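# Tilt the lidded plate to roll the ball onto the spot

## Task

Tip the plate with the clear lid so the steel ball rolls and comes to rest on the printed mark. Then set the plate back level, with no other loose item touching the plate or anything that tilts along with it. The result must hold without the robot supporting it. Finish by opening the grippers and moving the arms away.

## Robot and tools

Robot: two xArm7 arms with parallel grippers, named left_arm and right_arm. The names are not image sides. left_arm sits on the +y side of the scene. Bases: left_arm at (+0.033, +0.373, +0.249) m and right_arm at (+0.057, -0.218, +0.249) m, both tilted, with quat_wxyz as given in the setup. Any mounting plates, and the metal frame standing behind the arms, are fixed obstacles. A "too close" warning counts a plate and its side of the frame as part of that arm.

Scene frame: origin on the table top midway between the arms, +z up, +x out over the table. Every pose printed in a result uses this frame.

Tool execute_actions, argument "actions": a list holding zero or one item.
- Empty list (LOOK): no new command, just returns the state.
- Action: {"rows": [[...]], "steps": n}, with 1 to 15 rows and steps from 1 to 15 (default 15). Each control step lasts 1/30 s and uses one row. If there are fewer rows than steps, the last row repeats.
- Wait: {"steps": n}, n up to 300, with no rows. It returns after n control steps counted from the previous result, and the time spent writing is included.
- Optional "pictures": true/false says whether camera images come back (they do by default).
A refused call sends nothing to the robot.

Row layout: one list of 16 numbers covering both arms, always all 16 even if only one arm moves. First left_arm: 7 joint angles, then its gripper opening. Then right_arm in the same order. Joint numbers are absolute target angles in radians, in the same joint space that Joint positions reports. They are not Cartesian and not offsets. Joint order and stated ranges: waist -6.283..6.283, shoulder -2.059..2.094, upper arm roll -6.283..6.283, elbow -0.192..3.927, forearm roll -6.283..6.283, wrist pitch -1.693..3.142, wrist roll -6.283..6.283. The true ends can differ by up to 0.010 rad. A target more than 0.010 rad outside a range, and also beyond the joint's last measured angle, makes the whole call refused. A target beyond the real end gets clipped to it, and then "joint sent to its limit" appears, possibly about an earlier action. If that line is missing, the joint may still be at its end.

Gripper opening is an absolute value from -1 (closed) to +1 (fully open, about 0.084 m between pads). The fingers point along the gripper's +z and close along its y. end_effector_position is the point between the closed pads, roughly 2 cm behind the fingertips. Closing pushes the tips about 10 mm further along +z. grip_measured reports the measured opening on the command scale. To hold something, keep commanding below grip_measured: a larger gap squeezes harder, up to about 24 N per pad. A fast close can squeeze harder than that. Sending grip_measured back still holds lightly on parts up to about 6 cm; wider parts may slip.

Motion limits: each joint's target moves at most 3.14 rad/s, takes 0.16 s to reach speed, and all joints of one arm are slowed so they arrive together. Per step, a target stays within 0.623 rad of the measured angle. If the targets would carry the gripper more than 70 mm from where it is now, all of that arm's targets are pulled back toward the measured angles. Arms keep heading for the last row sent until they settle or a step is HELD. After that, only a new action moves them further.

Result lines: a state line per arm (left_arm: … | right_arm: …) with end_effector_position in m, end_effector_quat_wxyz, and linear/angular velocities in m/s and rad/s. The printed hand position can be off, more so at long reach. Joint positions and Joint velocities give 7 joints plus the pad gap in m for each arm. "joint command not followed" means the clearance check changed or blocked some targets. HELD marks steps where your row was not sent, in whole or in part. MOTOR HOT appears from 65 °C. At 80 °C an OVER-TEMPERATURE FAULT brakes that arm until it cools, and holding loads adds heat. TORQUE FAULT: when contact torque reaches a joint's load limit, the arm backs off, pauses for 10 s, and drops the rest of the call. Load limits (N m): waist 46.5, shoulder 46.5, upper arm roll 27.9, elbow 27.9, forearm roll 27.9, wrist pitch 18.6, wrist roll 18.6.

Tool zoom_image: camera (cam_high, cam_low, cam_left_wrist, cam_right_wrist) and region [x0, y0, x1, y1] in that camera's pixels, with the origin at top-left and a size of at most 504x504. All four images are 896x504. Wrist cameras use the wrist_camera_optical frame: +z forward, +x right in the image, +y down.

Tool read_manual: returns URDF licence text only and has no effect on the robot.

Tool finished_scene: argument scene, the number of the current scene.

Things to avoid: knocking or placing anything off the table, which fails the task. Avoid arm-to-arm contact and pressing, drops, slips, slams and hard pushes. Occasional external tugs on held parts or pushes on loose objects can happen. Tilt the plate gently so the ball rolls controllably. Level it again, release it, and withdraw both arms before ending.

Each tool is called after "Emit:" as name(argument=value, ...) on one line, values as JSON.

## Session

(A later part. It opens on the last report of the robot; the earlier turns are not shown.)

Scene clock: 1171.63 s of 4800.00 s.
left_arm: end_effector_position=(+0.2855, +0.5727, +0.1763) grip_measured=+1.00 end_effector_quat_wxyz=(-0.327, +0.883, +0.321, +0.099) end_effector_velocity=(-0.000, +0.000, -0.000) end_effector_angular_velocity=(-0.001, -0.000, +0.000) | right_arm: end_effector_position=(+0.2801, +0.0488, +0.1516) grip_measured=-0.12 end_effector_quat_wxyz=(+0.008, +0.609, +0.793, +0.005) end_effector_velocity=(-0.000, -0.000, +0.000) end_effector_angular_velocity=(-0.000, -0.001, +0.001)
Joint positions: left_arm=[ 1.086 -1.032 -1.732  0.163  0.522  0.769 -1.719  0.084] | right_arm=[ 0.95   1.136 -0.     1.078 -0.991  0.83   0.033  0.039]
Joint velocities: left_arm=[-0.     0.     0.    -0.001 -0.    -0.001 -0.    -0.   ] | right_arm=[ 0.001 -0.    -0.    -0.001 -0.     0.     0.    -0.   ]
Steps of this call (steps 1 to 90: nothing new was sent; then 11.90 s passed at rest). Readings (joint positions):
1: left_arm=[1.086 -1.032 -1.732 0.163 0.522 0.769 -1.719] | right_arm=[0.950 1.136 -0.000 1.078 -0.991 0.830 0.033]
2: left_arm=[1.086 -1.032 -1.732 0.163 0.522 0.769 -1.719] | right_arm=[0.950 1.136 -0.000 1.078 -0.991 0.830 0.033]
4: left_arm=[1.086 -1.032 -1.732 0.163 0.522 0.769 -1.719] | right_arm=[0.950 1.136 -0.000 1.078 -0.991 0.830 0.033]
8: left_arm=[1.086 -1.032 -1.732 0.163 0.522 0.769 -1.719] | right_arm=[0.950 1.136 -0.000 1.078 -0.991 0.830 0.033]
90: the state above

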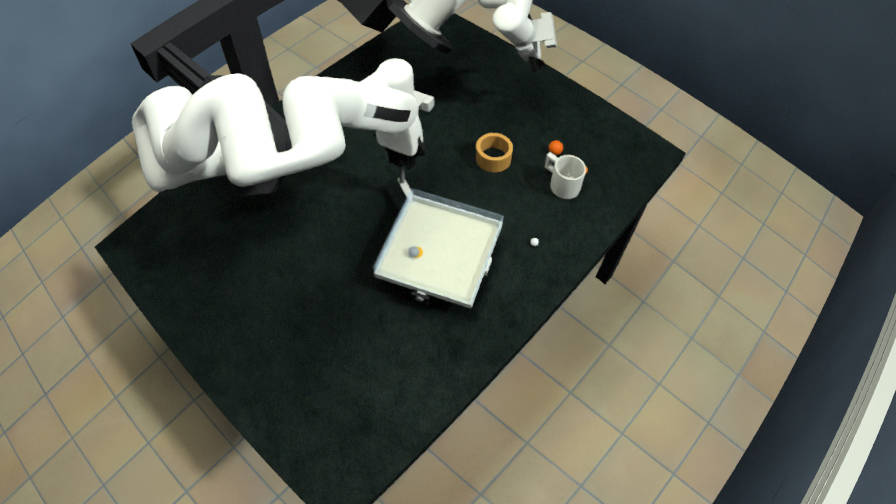

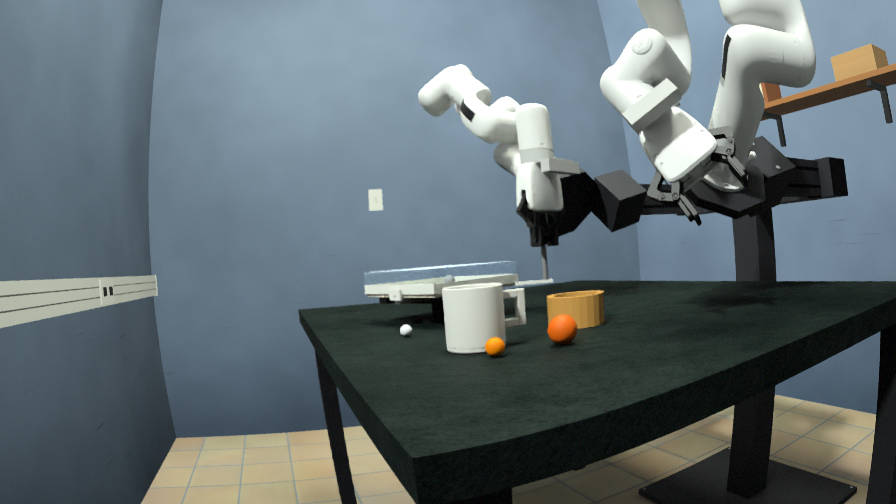

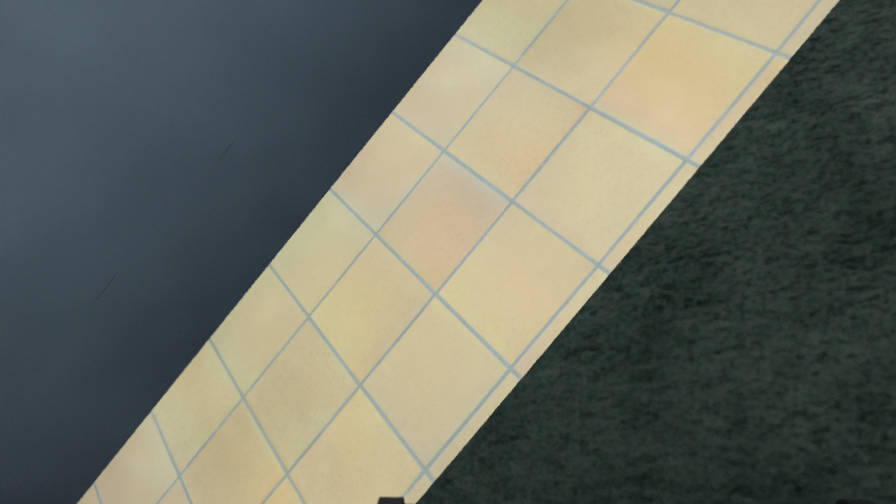

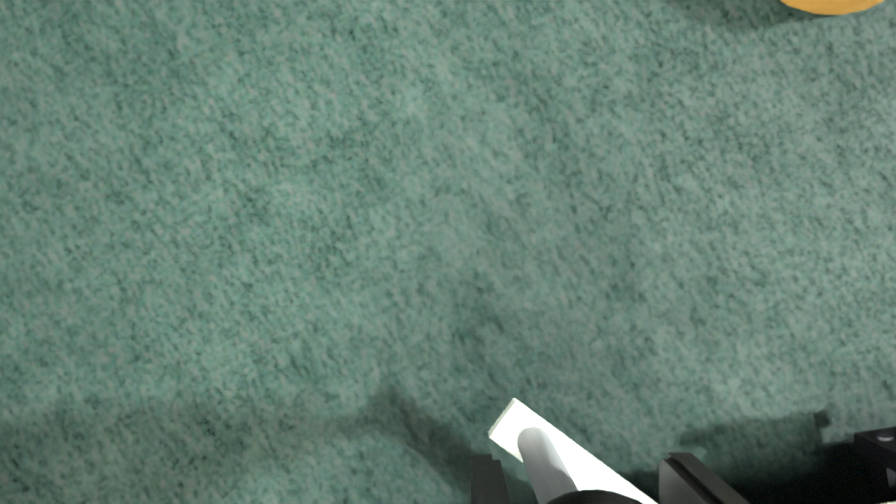

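Emit:
execute_actions(actions=[{"rows": [[1.086,-1.032,-1.732,0.163,0.522,0.769,-1.719,1,0.9617,1.1607,0,1.1089,-0.9657,0.8572,0.0191,-0.3],[1.086,-1.032,-1.732,0.163,0.522,0.769,-1.719,1,0.9617,1.1607,0,1.1089,-0.9657,0.8572,0.0191,-0.3],[1.086,-1.032,-1.732,0.163,0.522,0.769,-1.719,1,0.9617,1.1607,0,1.1089,-0.9657,0.8572,0.0191,-0.3],[1.086,-1.032,-1.732,0.163,0.522,0.769,-1.719,1,0.9617,1.1607,0,1.1089,-0.9657,0.8572,0.0191,-0.3],[1.086,-1.032,-1.732,0.163,0.522,0.769,-1.719,1,0.9617,1.1607,0,1.1089,-0.9657,0.8572,0.0191,-0.3],[1.086,-1.032,-1.732,0.163,0.522,0.769,-1.719,1,0.9617,1.1607,0,1.1089,-0.9657,0.8572,0.0191,-0.3],[1.086,-1.032,-1.732,0.163,0.522,0.769,-1.719,1,0.9617,1.1607,0,1.1089,-0.9657,0.8572,0.0191,-0.3],[1.086,-1.032,-1.732,0.163,0.522,0.769,-1.719,1,0.9617,1.1607,0,1.1089,-0.9657,0.8572,0.0191,-0.3],[1.086,-1.032,-1.732,0.163,0.522,0.769,-1.719,1,0.9617,1.1607,0,1.1089,-0.9657,0.8572,0.0191,-0.3],[1.086,-1.032,-1.732,0.163,0.522,0.769,-1.719,1,0.9511,1.1373,0,1.0801,-0.9886,0.8314,0.0308,-0.3]], "steps": 15}], pictures=false)

Emit:
execute_actions(actions=[{"steps": 60}], pictures=true)

Emit:
zoom_image(camera="cam_high", region=[380, 215, 460, 285])

Scene clock: 1218.03 s of 4800.00 s.
left_arm: end_effector_position=(+0.2855, +0.5727, +0.1763) grip_measured=+1.00 end_effector_quat_wxyz=(-0.327, +0.883, +0.321, +0.099) end_effector_velocity=(+0.000, -0.000, +0.000) end_effector_angular_velocity=(-0.001, -0.001, +0.001) | right_arm: end_effector_position=(+0.2803, +0.0498, +0.1512) grip_measured=-0.12 end_effector_quat_wxyz=(+0.010, +0.609, +0.793, +0.002) end_effector_velocity=(+0.002, -0.005, +0.008) end_effector_angular_velocity=(+0.072, +0.002, -0.002)
Joint positions: left_arm=[ 1.086 -1.032 -1.732  0.163  0.522  0.769 -1.719  0.084] | right_arm=[ 0.954  1.143  0.     1.088 -0.983  0.838  0.028  0.039]
Joint velocities: left_arm=[ 0.    -0.     0.001  0.001 -0.     0.    -0.     0.   ] | right_arm=[-0.03  -0.069  0.001 -0.077 -0.062 -0.072  0.032 -0.   ]
Steps of this call (steps 1 to 90: nothing new was sent; then 42.90 s passed at rest; steps 91 to 105: all 15 steps of this action). Readings (joint positions):
91: left_arm=[1.086 -1.032 -1.732 0.163 0.522 0.769 -1.719] | right_arm=[0.951 1.136 0.000 1.078 -0.991 0.830 0.032]
92: left_arm=[1.086 -1.032 -1.732 0.163 0.522 0.769 -1.719] | right_arm=[0.951 1.138 0.000 1.081 -0.988 0.833 0.031]
94: left_arm=[1.086 -1.032 -1.732 0.163 0.522 0.769 -1.719] | right_arm=[0.956 1.148 -0.000 1.092 -0.979 0.843 0.026]
98: left_arm=[1.086 -1.032 -1.732 0.163 0.522 0.769 -1.719] | right_arm=[0.960 1.158 -0.000 1.104 -0.969 0.854 0.021]
105: the state above

Scene clock: 1220.03 s of 4800.00 s.
left_arm: end_effector_position=(+0.2855, +0.5727, +0.1763) grip_measured=+1.00 end_effector_quat_wxyz=(-0.327, +0.883, +0.321, +0.099) end_effector_velocity=(-0.000, -0.000, -0.000) end_effector_angular_velocity=(-0.000, +0.001, -0.001) | right_arm: end_effector_position=(+0.2801, +0.0490, +0.1516) grip_measured=-0.12 end_effector_quat_wxyz=(+0.009, +0.609, +0.793, +0.004) end_effector_velocity=(+0.000, -0.000, -0.000) end_effector_angular_velocity=(-0.000, -0.001, +0.001)
Joint positions: left_arm=[ 1.086 -1.032 -1.732  0.163  0.522  0.769 -1.719  0.084] | right_arm=[ 0.951  1.137  0.     1.08  -0.989  0.831  0.031  0.039]
Joint velocities: left_arm=[-0.     0.    -0.001 -0.    -0.     0.     0.001  0.   ] | right_arm=[-0.001  0.    -0.    -0.    -0.002  0.     0.    -0.   ]
Steps of this call (steps 1 to 15: the robot went on to your last target; steps 16 to 60: nothing new was sent). Readings (joint positions):
1: left_arm=[1.086 -1.032 -1.732 0.163 0.522 0.769 -1.719] | right_arm=[0.953 1.141 0.000 1.086 -0.984 0.836 0.029]
2: left_arm=[1.086 -1.032 -1.732 0.163 0.522 0.769 -1.719] | right_arm=[0.952 1.140 0.000 1.084 -0.986 0.834 0.029]
4: left_arm=[1.086 -1.032 -1.732 0.163 0.522 0.769 -1.719] | right_arm=[0.952 1.139 0.000 1.082 -0.987 0.833 0.030]
8: left_arm=[1.086 -1.032 -1.732 0.163 0.522 0.769 -1.719] | right_arm=[0.951 1.138 0.000 1.081 -0.988 0.831 0.031]
60: the state above
All arms were judged still, so your last target was given up. Only a new action makes them travel on or press farther. Fingers that are still opening or closing keep moving.

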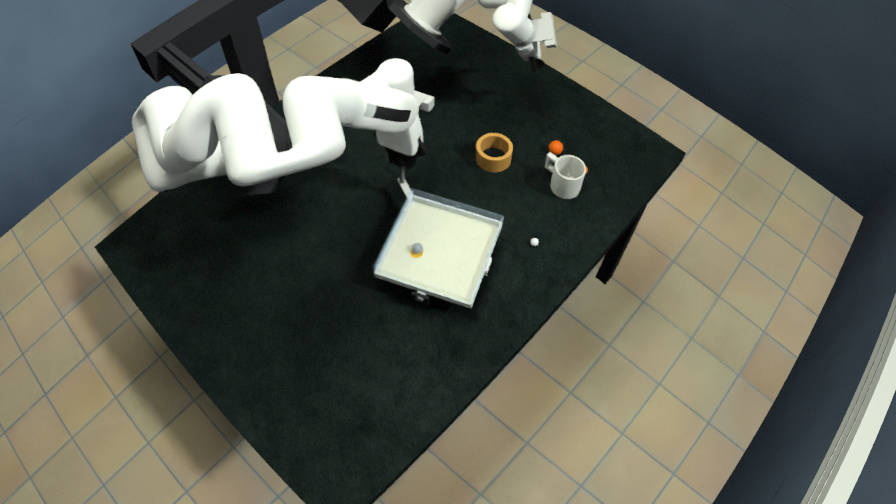

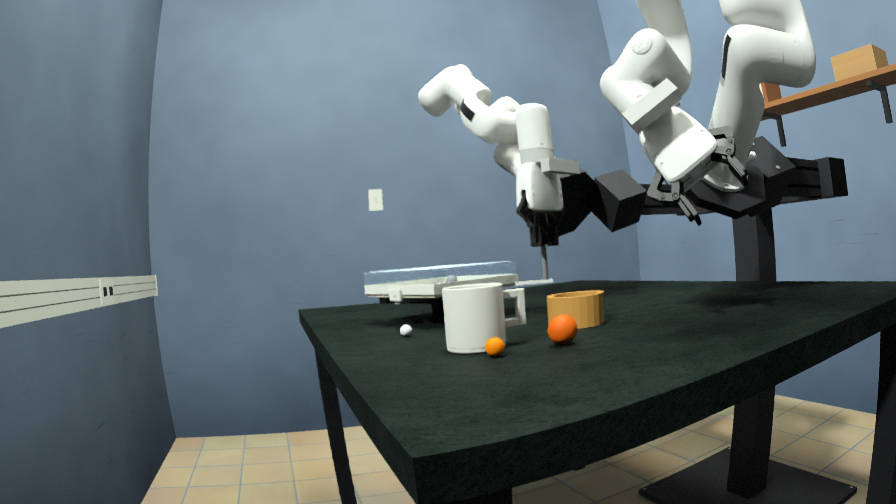

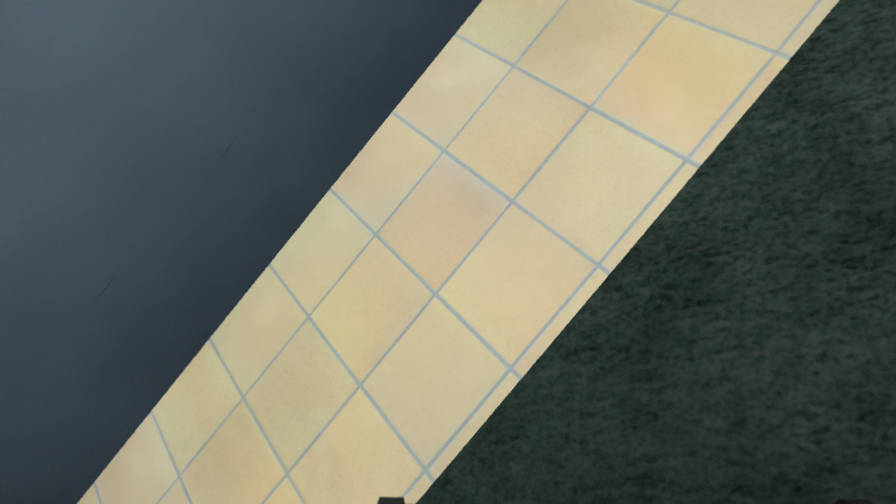

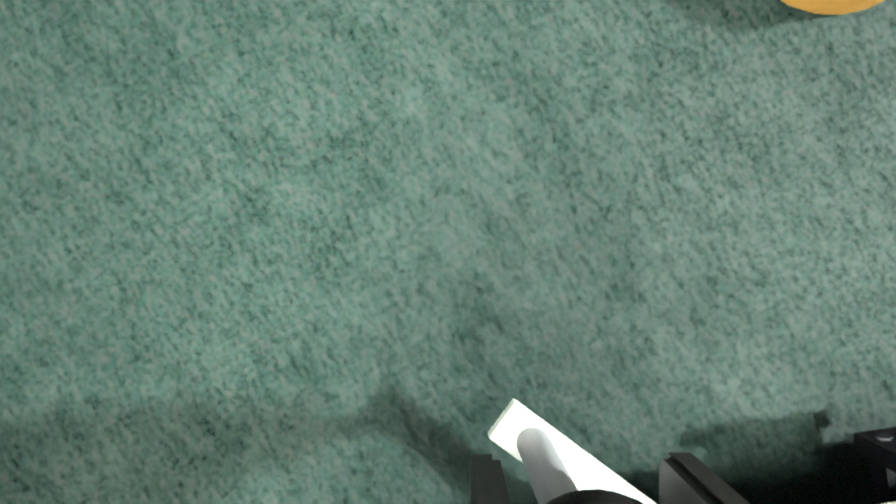

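Region (380, 215, 460, 285) of cam_high's 896x504 image, scaled by 6.300, with more detail than that image has; it fills the top 441 rows of this view, and the rest is white.

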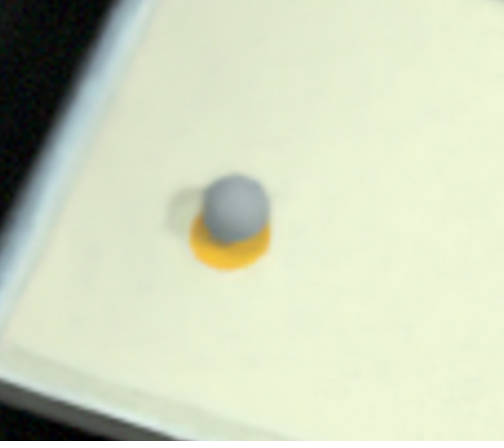

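Emit:
execute_actions(actions=[{"rows": [[1.086,-1.032,-1.732,0.163,0.522,0.769,-1.719,1,0.9511,1.1373,0,1.0801,-0.9886,0.8314,0.0308,-0.2],[1.086,-1.032,-1.732,0.163,0.522,0.769,-1.719,1,0.9511,1.1373,0,1.0801,-0.9886,0.8314,0.0308,-0.15],[1.086,-1.032,-1.732,0.163,0.522,0.769,-1.719,1,0.9511,1.1373,0,1.0801,-0.9886,0.8314,0.0308,-0.12],[1.086,-1.032,-1.732,0.163,0.522,0.769,-1.719,1,0.9511,1.1373,0,1.0801,-0.9886,0.8314,0.0308,-0.09],[1.086,-1.032,-1.732,0.163,0.522,0.769,-1.719,1,0.9511,1.1373,0,1.0801,-0.9886,0.8314,0.0308,-0.06],[1.086,-1.032,-1.732,0.163,0.522,0.769,-1.719,1,0.9511,1.1373,0,1.0801,-0.9886,0.8314,0.0308,-0.03],[1.086,-1.032,-1.732,0.163,0.522,0.769,-1.719,1,0.9511,1.1373,0,1.0801,-0.9886,0.8314,0.0308,0.0],[1.086,-1.032,-1.732,0.163,0.522,0.769,-1.719,1,0.9511,1.1373,0,1.0801,-0.9886,0.8314,0.0308,0.05],[1.086,-1.032,-1.732,0.163,0.522,0.769,-1.719,1,0.9511,1.1373,0,1.0801,-0.9886,0.8314,0.0308,0.15],[1.086,-1.032,-1.732,0.163,0.522,0.769,-1.719,1,0.9511,1.1373,0,1.0801,-0.9886,0.8314,0.0308,0.3],[1.086,-1.032,-1.732,0.163,0.522,0.769,-1.719,1,0.9511,1.1373,0,1.0801,-0.9886,0.8314,0.0308,0.5],[1.086,-1.032,-1.732,0.163,0.522,0.769,-1.719,1,0.9511,1.1373,0,1.0801,-0.9886,0.8314,0.0308,0.7],[1.086,-1.032,-1.732,0.163,0.522,0.769,-1.719,1,0.9511,1.1373,0,1.0801,-0.9886,0.8314,0.0308,1.0]], "steps": 15}], pictures=false)

Emit:
execute_actions(actions=[{"steps": 30}], pictures=true)

Emit:
zoom_image(camera="cam_high", region=[360, 175, 520, 320])

Scene clock: 1243.90 s of 4800.00 s.
left_arm: end_effector_position=(+0.2855, +0.5727, +0.1763) grip_measured=+1.00 end_effector_quat_wxyz=(-0.327, +0.883, +0.321, +0.099) end_effector_velocity=(+0.001, -0.000, +0.000) end_effector_angular_velocity=(+0.000, -0.001, -0.002) | right_arm: end_effector_position=(+0.2803, +0.0487, +0.1515) grip_measured=+0.88 end_effector_quat_wxyz=(+0.009, +0.609, +0.793, +0.004) end_effector_velocity=(-0.002, +0.003, +0.002) end_effector_angular_velocity=(+0.007, +0.001, +0.005)
Joint positions: left_arm=[ 1.086 -1.032 -1.732  0.163  0.522  0.769 -1.719  0.084] | right_arm=[ 0.951  1.137 -0.     1.08  -0.989  0.832  0.031  0.079]
Joint velocities: left_arm=[ 0.    -0.    -0.001  0.002  0.002  0.    -0.001 -0.   ] | right_arm=[ 0.001  0.     0.006  0.001 -0.001 -0.003 -0.     0.131]
Steps of this call (steps 1 to 90: nothing new was sent; then 20.37 s passed at rest; steps 91 to 105: all 15 steps of this action). Readings (joint positions):
91: left_arm=[1.086 -1.032 -1.732 0.163 0.522 0.769 -1.719] | right_arm=[0.951 1.137 0.000 1.080 -0.989 0.831 0.031]
92: left_arm=[1.086 -1.032 -1.732 0.163 0.522 0.769 -1.719] | right_arm=[0.951 1.137 0.000 1.080 -0.989 0.831 0.031]
94: left_arm=[1.086 -1.032 -1.732 0.163 0.522 0.769 -1.719] | right_arm=[0.951 1.137 0.000 1.080 -0.989 0.831 0.031]
98: left_arm=[1.086 -1.032 -1.732 0.163 0.522 0.769 -1.719] | right_arm=[0.951 1.137 -0.001 1.080 -0.989 0.832 0.031]
105: the state above

Scene clock: 1244.90 s of 4800.00 s.
left_arm: end_effector_position=(+0.2855, +0.5727, +0.1763) grip_measured=+1.00 end_effector_quat_wxyz=(-0.327, +0.883, +0.321, +0.099) end_effector_velocity=(+0.001, -0.001, +0.000) end_effector_angular_velocity=(-0.002, -0.002, -0.001) | right_arm: end_effector_position=(+0.2801, +0.0490, +0.1516) grip_measured=+1.00 end_effector_quat_wxyz=(+0.009, +0.609, +0.793, +0.004) end_effector_velocity=(+0.000, +0.000, +0.000) end_effector_angular_velocity=(+0.001, -0.001, -0.000)
Joint positions: left_arm=[ 1.086 -1.032 -1.732  0.163  0.522  0.769 -1.719  0.084] | right_arm=[ 0.951  1.137 -0.     1.08  -0.989  0.831  0.031  0.084]
Joint velocities: left_arm=[-0.001 -0.     0.     0.     0.    -0.002 -0.001 -0.   ] | right_arm=[ 0.     0.     0.     0.001 -0.001  0.     0.     0.   ]
Steps of this call (steps 1 to 15: the robot went on to your last target; steps 16 to 30: nothing new was sent). Readings (joint positions):
1: left_arm=[1.086 -1.032 -1.732 0.163 0.522 0.769 -1.719] | right_arm=[0.951 1.137 -0.000 1.080 -0.989 0.832 0.031]
2: left_arm=[1.086 -1.032 -1.732 0.163 0.522 0.769 -1.719] | right_arm=[0.951 1.137 -0.000 1.080 -0.989 0.832 0.031]
4: left_arm=[1.086 -1.032 -1.732 0.163 0.522 0.769 -1.719] | right_arm=[0.951 1.137 -0.000 1.080 -0.989 0.832 0.031]
8: left_arm=[1.086 -1.032 -1.732 0.163 0.522 0.769 -1.719] | right_arm=[0.951 1.137 -0.000 1.080 -0.989 0.831 0.031]
30: the state above
All arms were judged still, so your last target was given up. Only a new action makes them travel on or press farther. Fingers that are still opening or closing keep moving.

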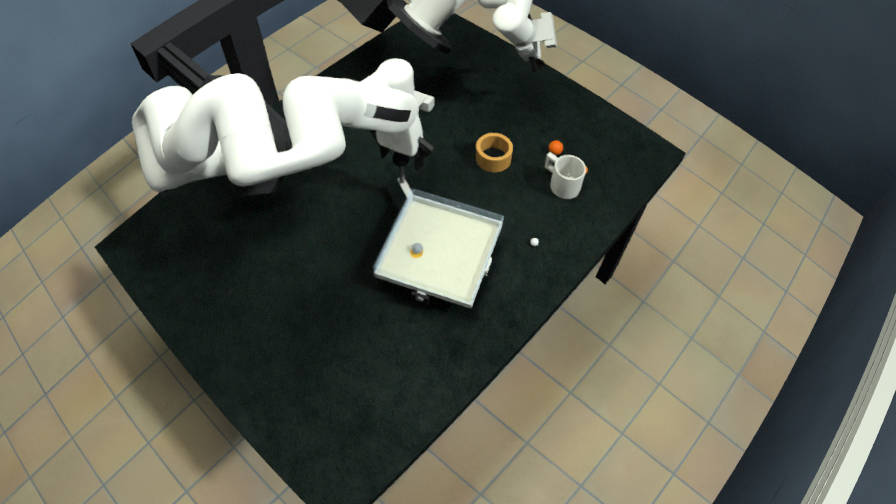

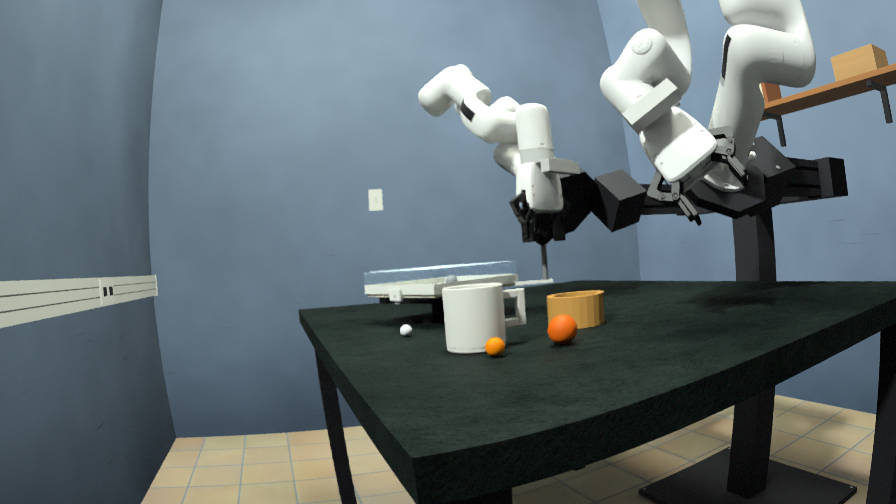

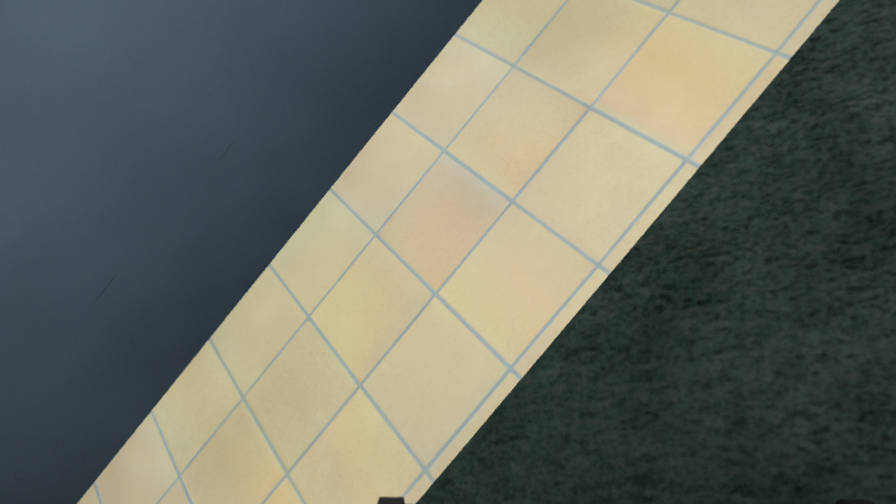

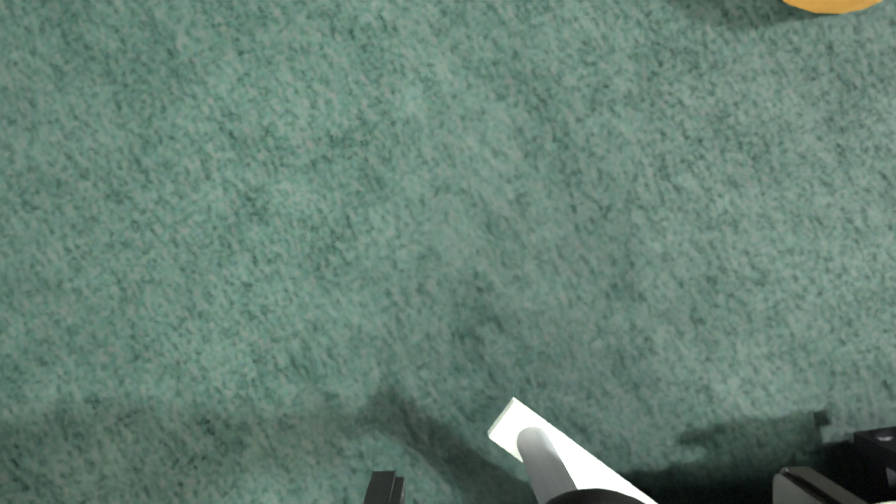

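Region (360, 175, 520, 320) of cam_high's 896x504 image, scaled by 3.150, with more detail than that image has; it fills the top 457 rows of this view, and the rest is white.

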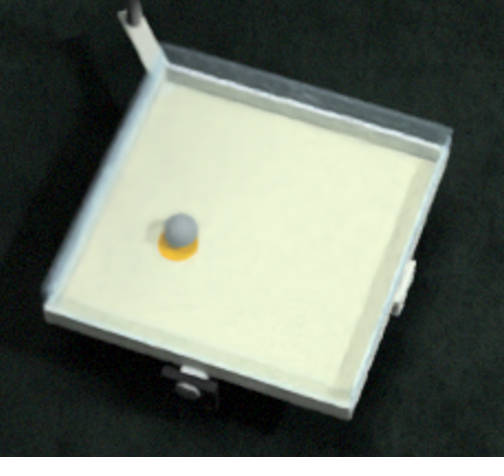

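Plate holds and ball is on the spot. Lift straight up and move clear.

Emit:
execute_actions(actions=[{"rows": [[1.086,-1.032,-1.732,0.163,0.522,0.769,-1.719,1,0.967,1.120,0,1.082,-0.960,0.843,0.028,1],[1.086,-1.032,-1.732,0.163,0.522,0.769,-1.719,1,0.990,1.096,0,1.084,-0.918,0.860,0.024,1],[1.086,-1.032,-1.732,0.163,0.522,0.769,-1.719,1,1.015,1.070,0,1.086,-0.874,0.878,0.019,1],[1.086,-1.032,-1.732,0.163,0.522,0.769,-1.719,1,1.040,1.044,0,1.088,-0.830,0.897,0.014,1],[1.086,-1.032,-1.732,0.163,0.522,0.769,-1.719,1,1.064,1.018,0,1.091,-0.786,0.915,0.009,1],[1.086,-1.032,-1.732,0.163,0.522,0.769,-1.719,1,1.088,0.992,0,1.093,-0.742,0.933,0.004,1],[1.086,-1.032,-1.732,0.163,0.522,0.769,-1.719,1,1.112,0.967,0,1.095,-0.698,0.950,0,1]], "steps": 15}], pictures=false)

Emit:
execute_actions(actions=[{"rows": [[1.086,-1.032,-1.732,0.163,0.522,0.769,-1.719,1,1.05,0.85,0,1.0,-0.70,0.95,0,1],[1.086,-1.032,-1.732,0.163,0.522,0.769,-1.719,1,0.95,0.70,0,0.9,-0.70,0.95,0,1],[1.086,-1.032,-1.732,0.163,0.522,0.769,-1.719,1,0.85,0.55,0,0.8,-0.70,0.95,0,1],[1.086,-1.032,-1.732,0.163,0.522,0.769,-1.719,1,0.75,0.40,0,0.7,-0.70,0.95,0,1],[1.086,-1.032,-1.732,0.163,0.522,0.769,-1.719,1,0.7,0.30,0,0.65,-0.70,0.95,0,1]], "steps": 15}], pictures=false)

Emit:
execute_actions(actions=[{"steps": 20}], pictures=true)

Emit:
zoom_image(camera="cam_high", region=[360, 175, 520, 320])

Scene clock: 1269.00 s of 4800.00 s.
left_arm: end_effector_position=(+0.2855, +0.5727, +0.1763) grip_measured=+1.00 end_effector_quat_wxyz=(-0.327, +0.883, +0.321, +0.099) end_effector_velocity=(-0.000, +0.000, +0.000) end_effector_angular_velocity=(+0.001, +0.001, -0.002) | right_arm: end_effector_position=(+0.2853, +0.0538, +0.2476) grip_measured=+1.00 end_effector_quat_wxyz=(+0.001, +0.665, +0.746, +0.004) end_effector_velocity=(-0.015, -0.031, +0.016) end_effector_angular_velocity=(-0.082, +0.062, -0.078)
Joint positions: left_arm=[ 1.086 -1.032 -1.732  0.163  0.522  0.769 -1.719  0.084] | right_arm=[ 1.105  0.974  0.002  1.096 -0.714  0.943  0.002  0.084]
Joint velocities: left_arm=[-0.     0.    -0.001 -0.     0.001  0.001  0.001 -0.   ] | right_arm=[ 0.072 -0.065 -0.036 -0.037  0.168  0.081 -0.018 -0.   ]
Steps of this call (steps 1 to 90: nothing new was sent; then 20.60 s passed at rest; steps 91 to 105: all 15 steps of this action). Readings (joint positions):
91: left_arm=[1.086 -1.032 -1.732 0.163 0.522 0.769 -1.719] | right_arm=[0.951 1.137 -0.000 1.080 -0.988 0.831 0.031]
92: left_arm=[1.086 -1.032 -1.732 0.163 0.522 0.769 -1.719] | right_arm=[0.953 1.136 -0.000 1.080 -0.985 0.833 0.030]
94: left_arm=[1.086 -1.032 -1.732 0.163 0.522 0.769 -1.719] | right_arm=[0.964 1.124 -0.002 1.079 -0.962 0.843 0.028]
98: left_arm=[1.086 -1.032 -1.732 0.163 0.522 0.769 -1.719] | right_arm=[1.025 1.059 -0.001 1.087 -0.855 0.886 0.017]
105: the state above

Scene clock: 1269.50 s of 4800.00 s.
left_arm: end_effector_position=(+0.2855, +0.5727, +0.1763) grip_measured=+1.00 end_effector_quat_wxyz=(-0.327, +0.883, +0.321, +0.099) end_effector_velocity=(+0.000, -0.000, +0.000) end_effector_angular_velocity=(-0.000, -0.000, +0.000) | right_arm: end_effector_position=(+0.3416, -0.0741, +0.2637) grip_measured=+1.00 end_effector_quat_wxyz=(-0.072, +0.756, +0.650, -0.026) end_effector_velocity=(+0.080, -0.327, -0.004) end_effector_angular_velocity=(+0.130, +0.329, -0.688)
Joint positions: left_arm=[ 1.086 -1.032 -1.732  0.163  0.522  0.769 -1.719  0.084] | right_arm=[ 0.844  0.536 -0.001  0.804 -0.701  0.95   0.     0.084]
Joint velocities: left_arm=[ 0. -0. -0.  0. -0.  0. -0. -0.] | right_arm=[-0.666 -1.09   0.    -0.707  0.007  0.002 -0.001 -0.   ]
Steps of this call (steps 1 to 15: all 15 steps of this action). Readings (joint positions):
1: left_arm=[1.086 -1.032 -1.732 0.163 0.522 0.769 -1.719] | right_arm=[1.107 0.972 0.001 1.094 -0.709 0.945 0.001]
2: left_arm=[1.086 -1.032 -1.732 0.163 0.522 0.769 -1.719] | right_arm=[1.106 0.968 0.001 1.091 -0.706 0.947 0.001]
4: left_arm=[1.086 -1.032 -1.732 0.163 0.522 0.769 -1.719] | right_arm=[1.086 0.929 0.004 1.057 -0.703 0.948 0.000]
8: left_arm=[1.086 -1.032 -1.732 0.163 0.522 0.769 -1.719] | right_arm=[0.995 0.784 -0.003 0.965 -0.702 0.949 0.000]
15: the state above

Scene clock: 1270.17 s of 4800.00 s.
left_arm: end_effector_position=(+0.2855, +0.5727, +0.1763) grip_measured=+1.00 end_effector_quat_wxyz=(-0.327, +0.883, +0.321, +0.099) end_effector_velocity=(+0.000, -0.001, +0.000) end_effector_angular_velocity=(-0.000, -0.001, -0.003) | right_arm: end_effector_position=(+0.3492, -0.1436, +0.2587) grip_measured=+1.00 end_effector_quat_wxyz=(-0.104, +0.800, +0.589, -0.038) end_effector_velocity=(+0.001, -0.003, -0.001) end_effector_angular_velocity=(-0.001, +0.001, -0.005)
Joint positions: left_arm=[ 1.086 -1.032 -1.732  0.163  0.522  0.769 -1.719  0.084] | right_arm=[ 0.701  0.301  0.     0.65  -0.7    0.95  -0.     0.084]
Joint velocities: left_arm=[-0.     0.    -0.002  0.001  0.     0.    -0.    -0.   ] | right_arm=[-0.005 -0.006 -0.002 -0.003 -0.003  0.    -0.    -0.   ]
Steps of this call (steps 1 to 20: the robot went on to your last target). Readings (joint positions):
1: left_arm=[1.086 -1.032 -1.732 0.163 0.522 0.769 -1.719] | right_arm=[0.821 0.499 -0.001 0.780 -0.701 0.950 0.000]
2: left_arm=[1.086 -1.032 -1.732 0.163 0.522 0.769 -1.719] | right_arm=[0.799 0.463 -0.001 0.756 -0.701 0.950 0.000]
4: left_arm=[1.086 -1.032 -1.732 0.163 0.522 0.769 -1.719] | right_arm=[0.756 0.393 -0.001 0.711 -0.700 0.950 0.000]
8: left_arm=[1.086 -1.032 -1.732 0.163 0.522 0.769 -1.719] | right_arm=[0.713 0.321 -0.001 0.664 -0.700 0.950 0.000]
20: the state above

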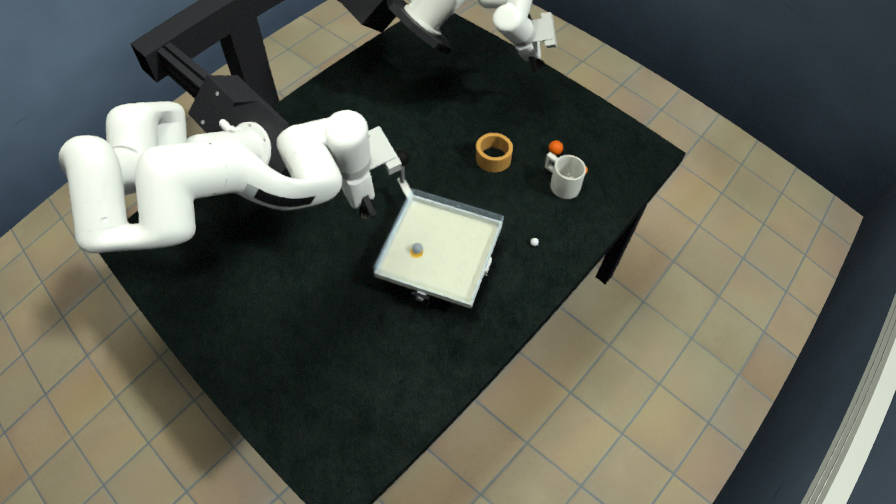

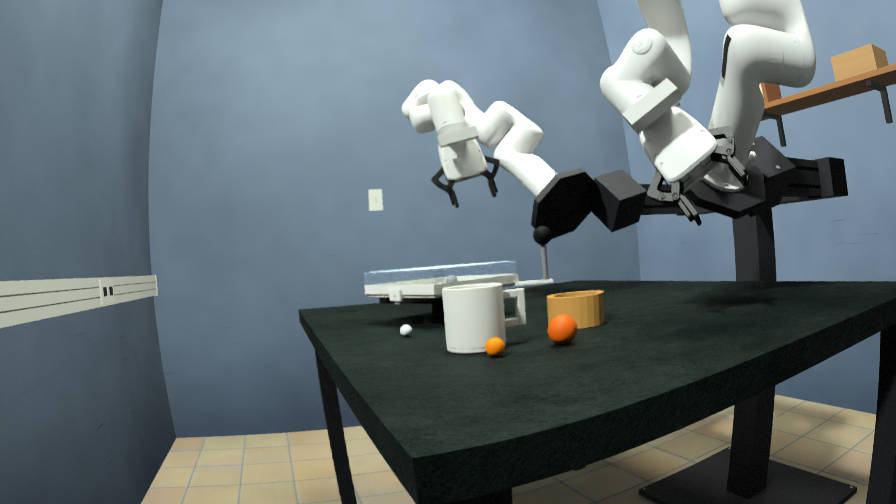

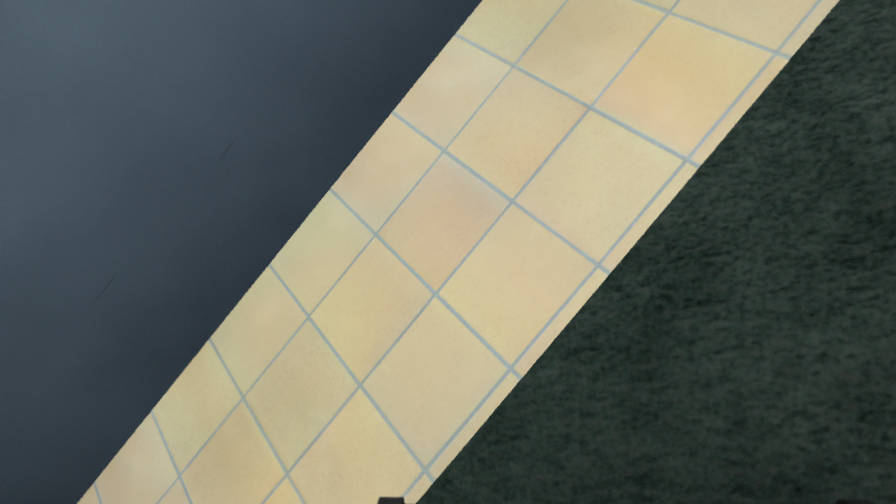

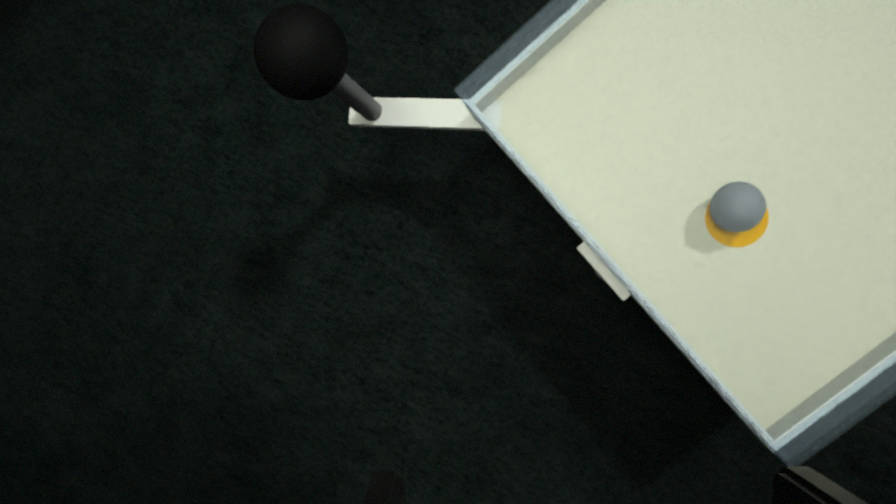

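Region (360, 175, 520, 320) of cam_high's 896x504 image, scaled by 3.150, with more detail than that image has; it fills the top 457 rows of this view, and the rest is white.

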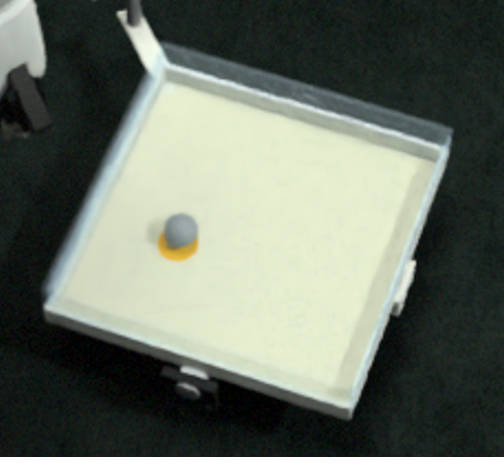

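Emit:
finished_scene(scene=1)

The scene is finished: the task was done.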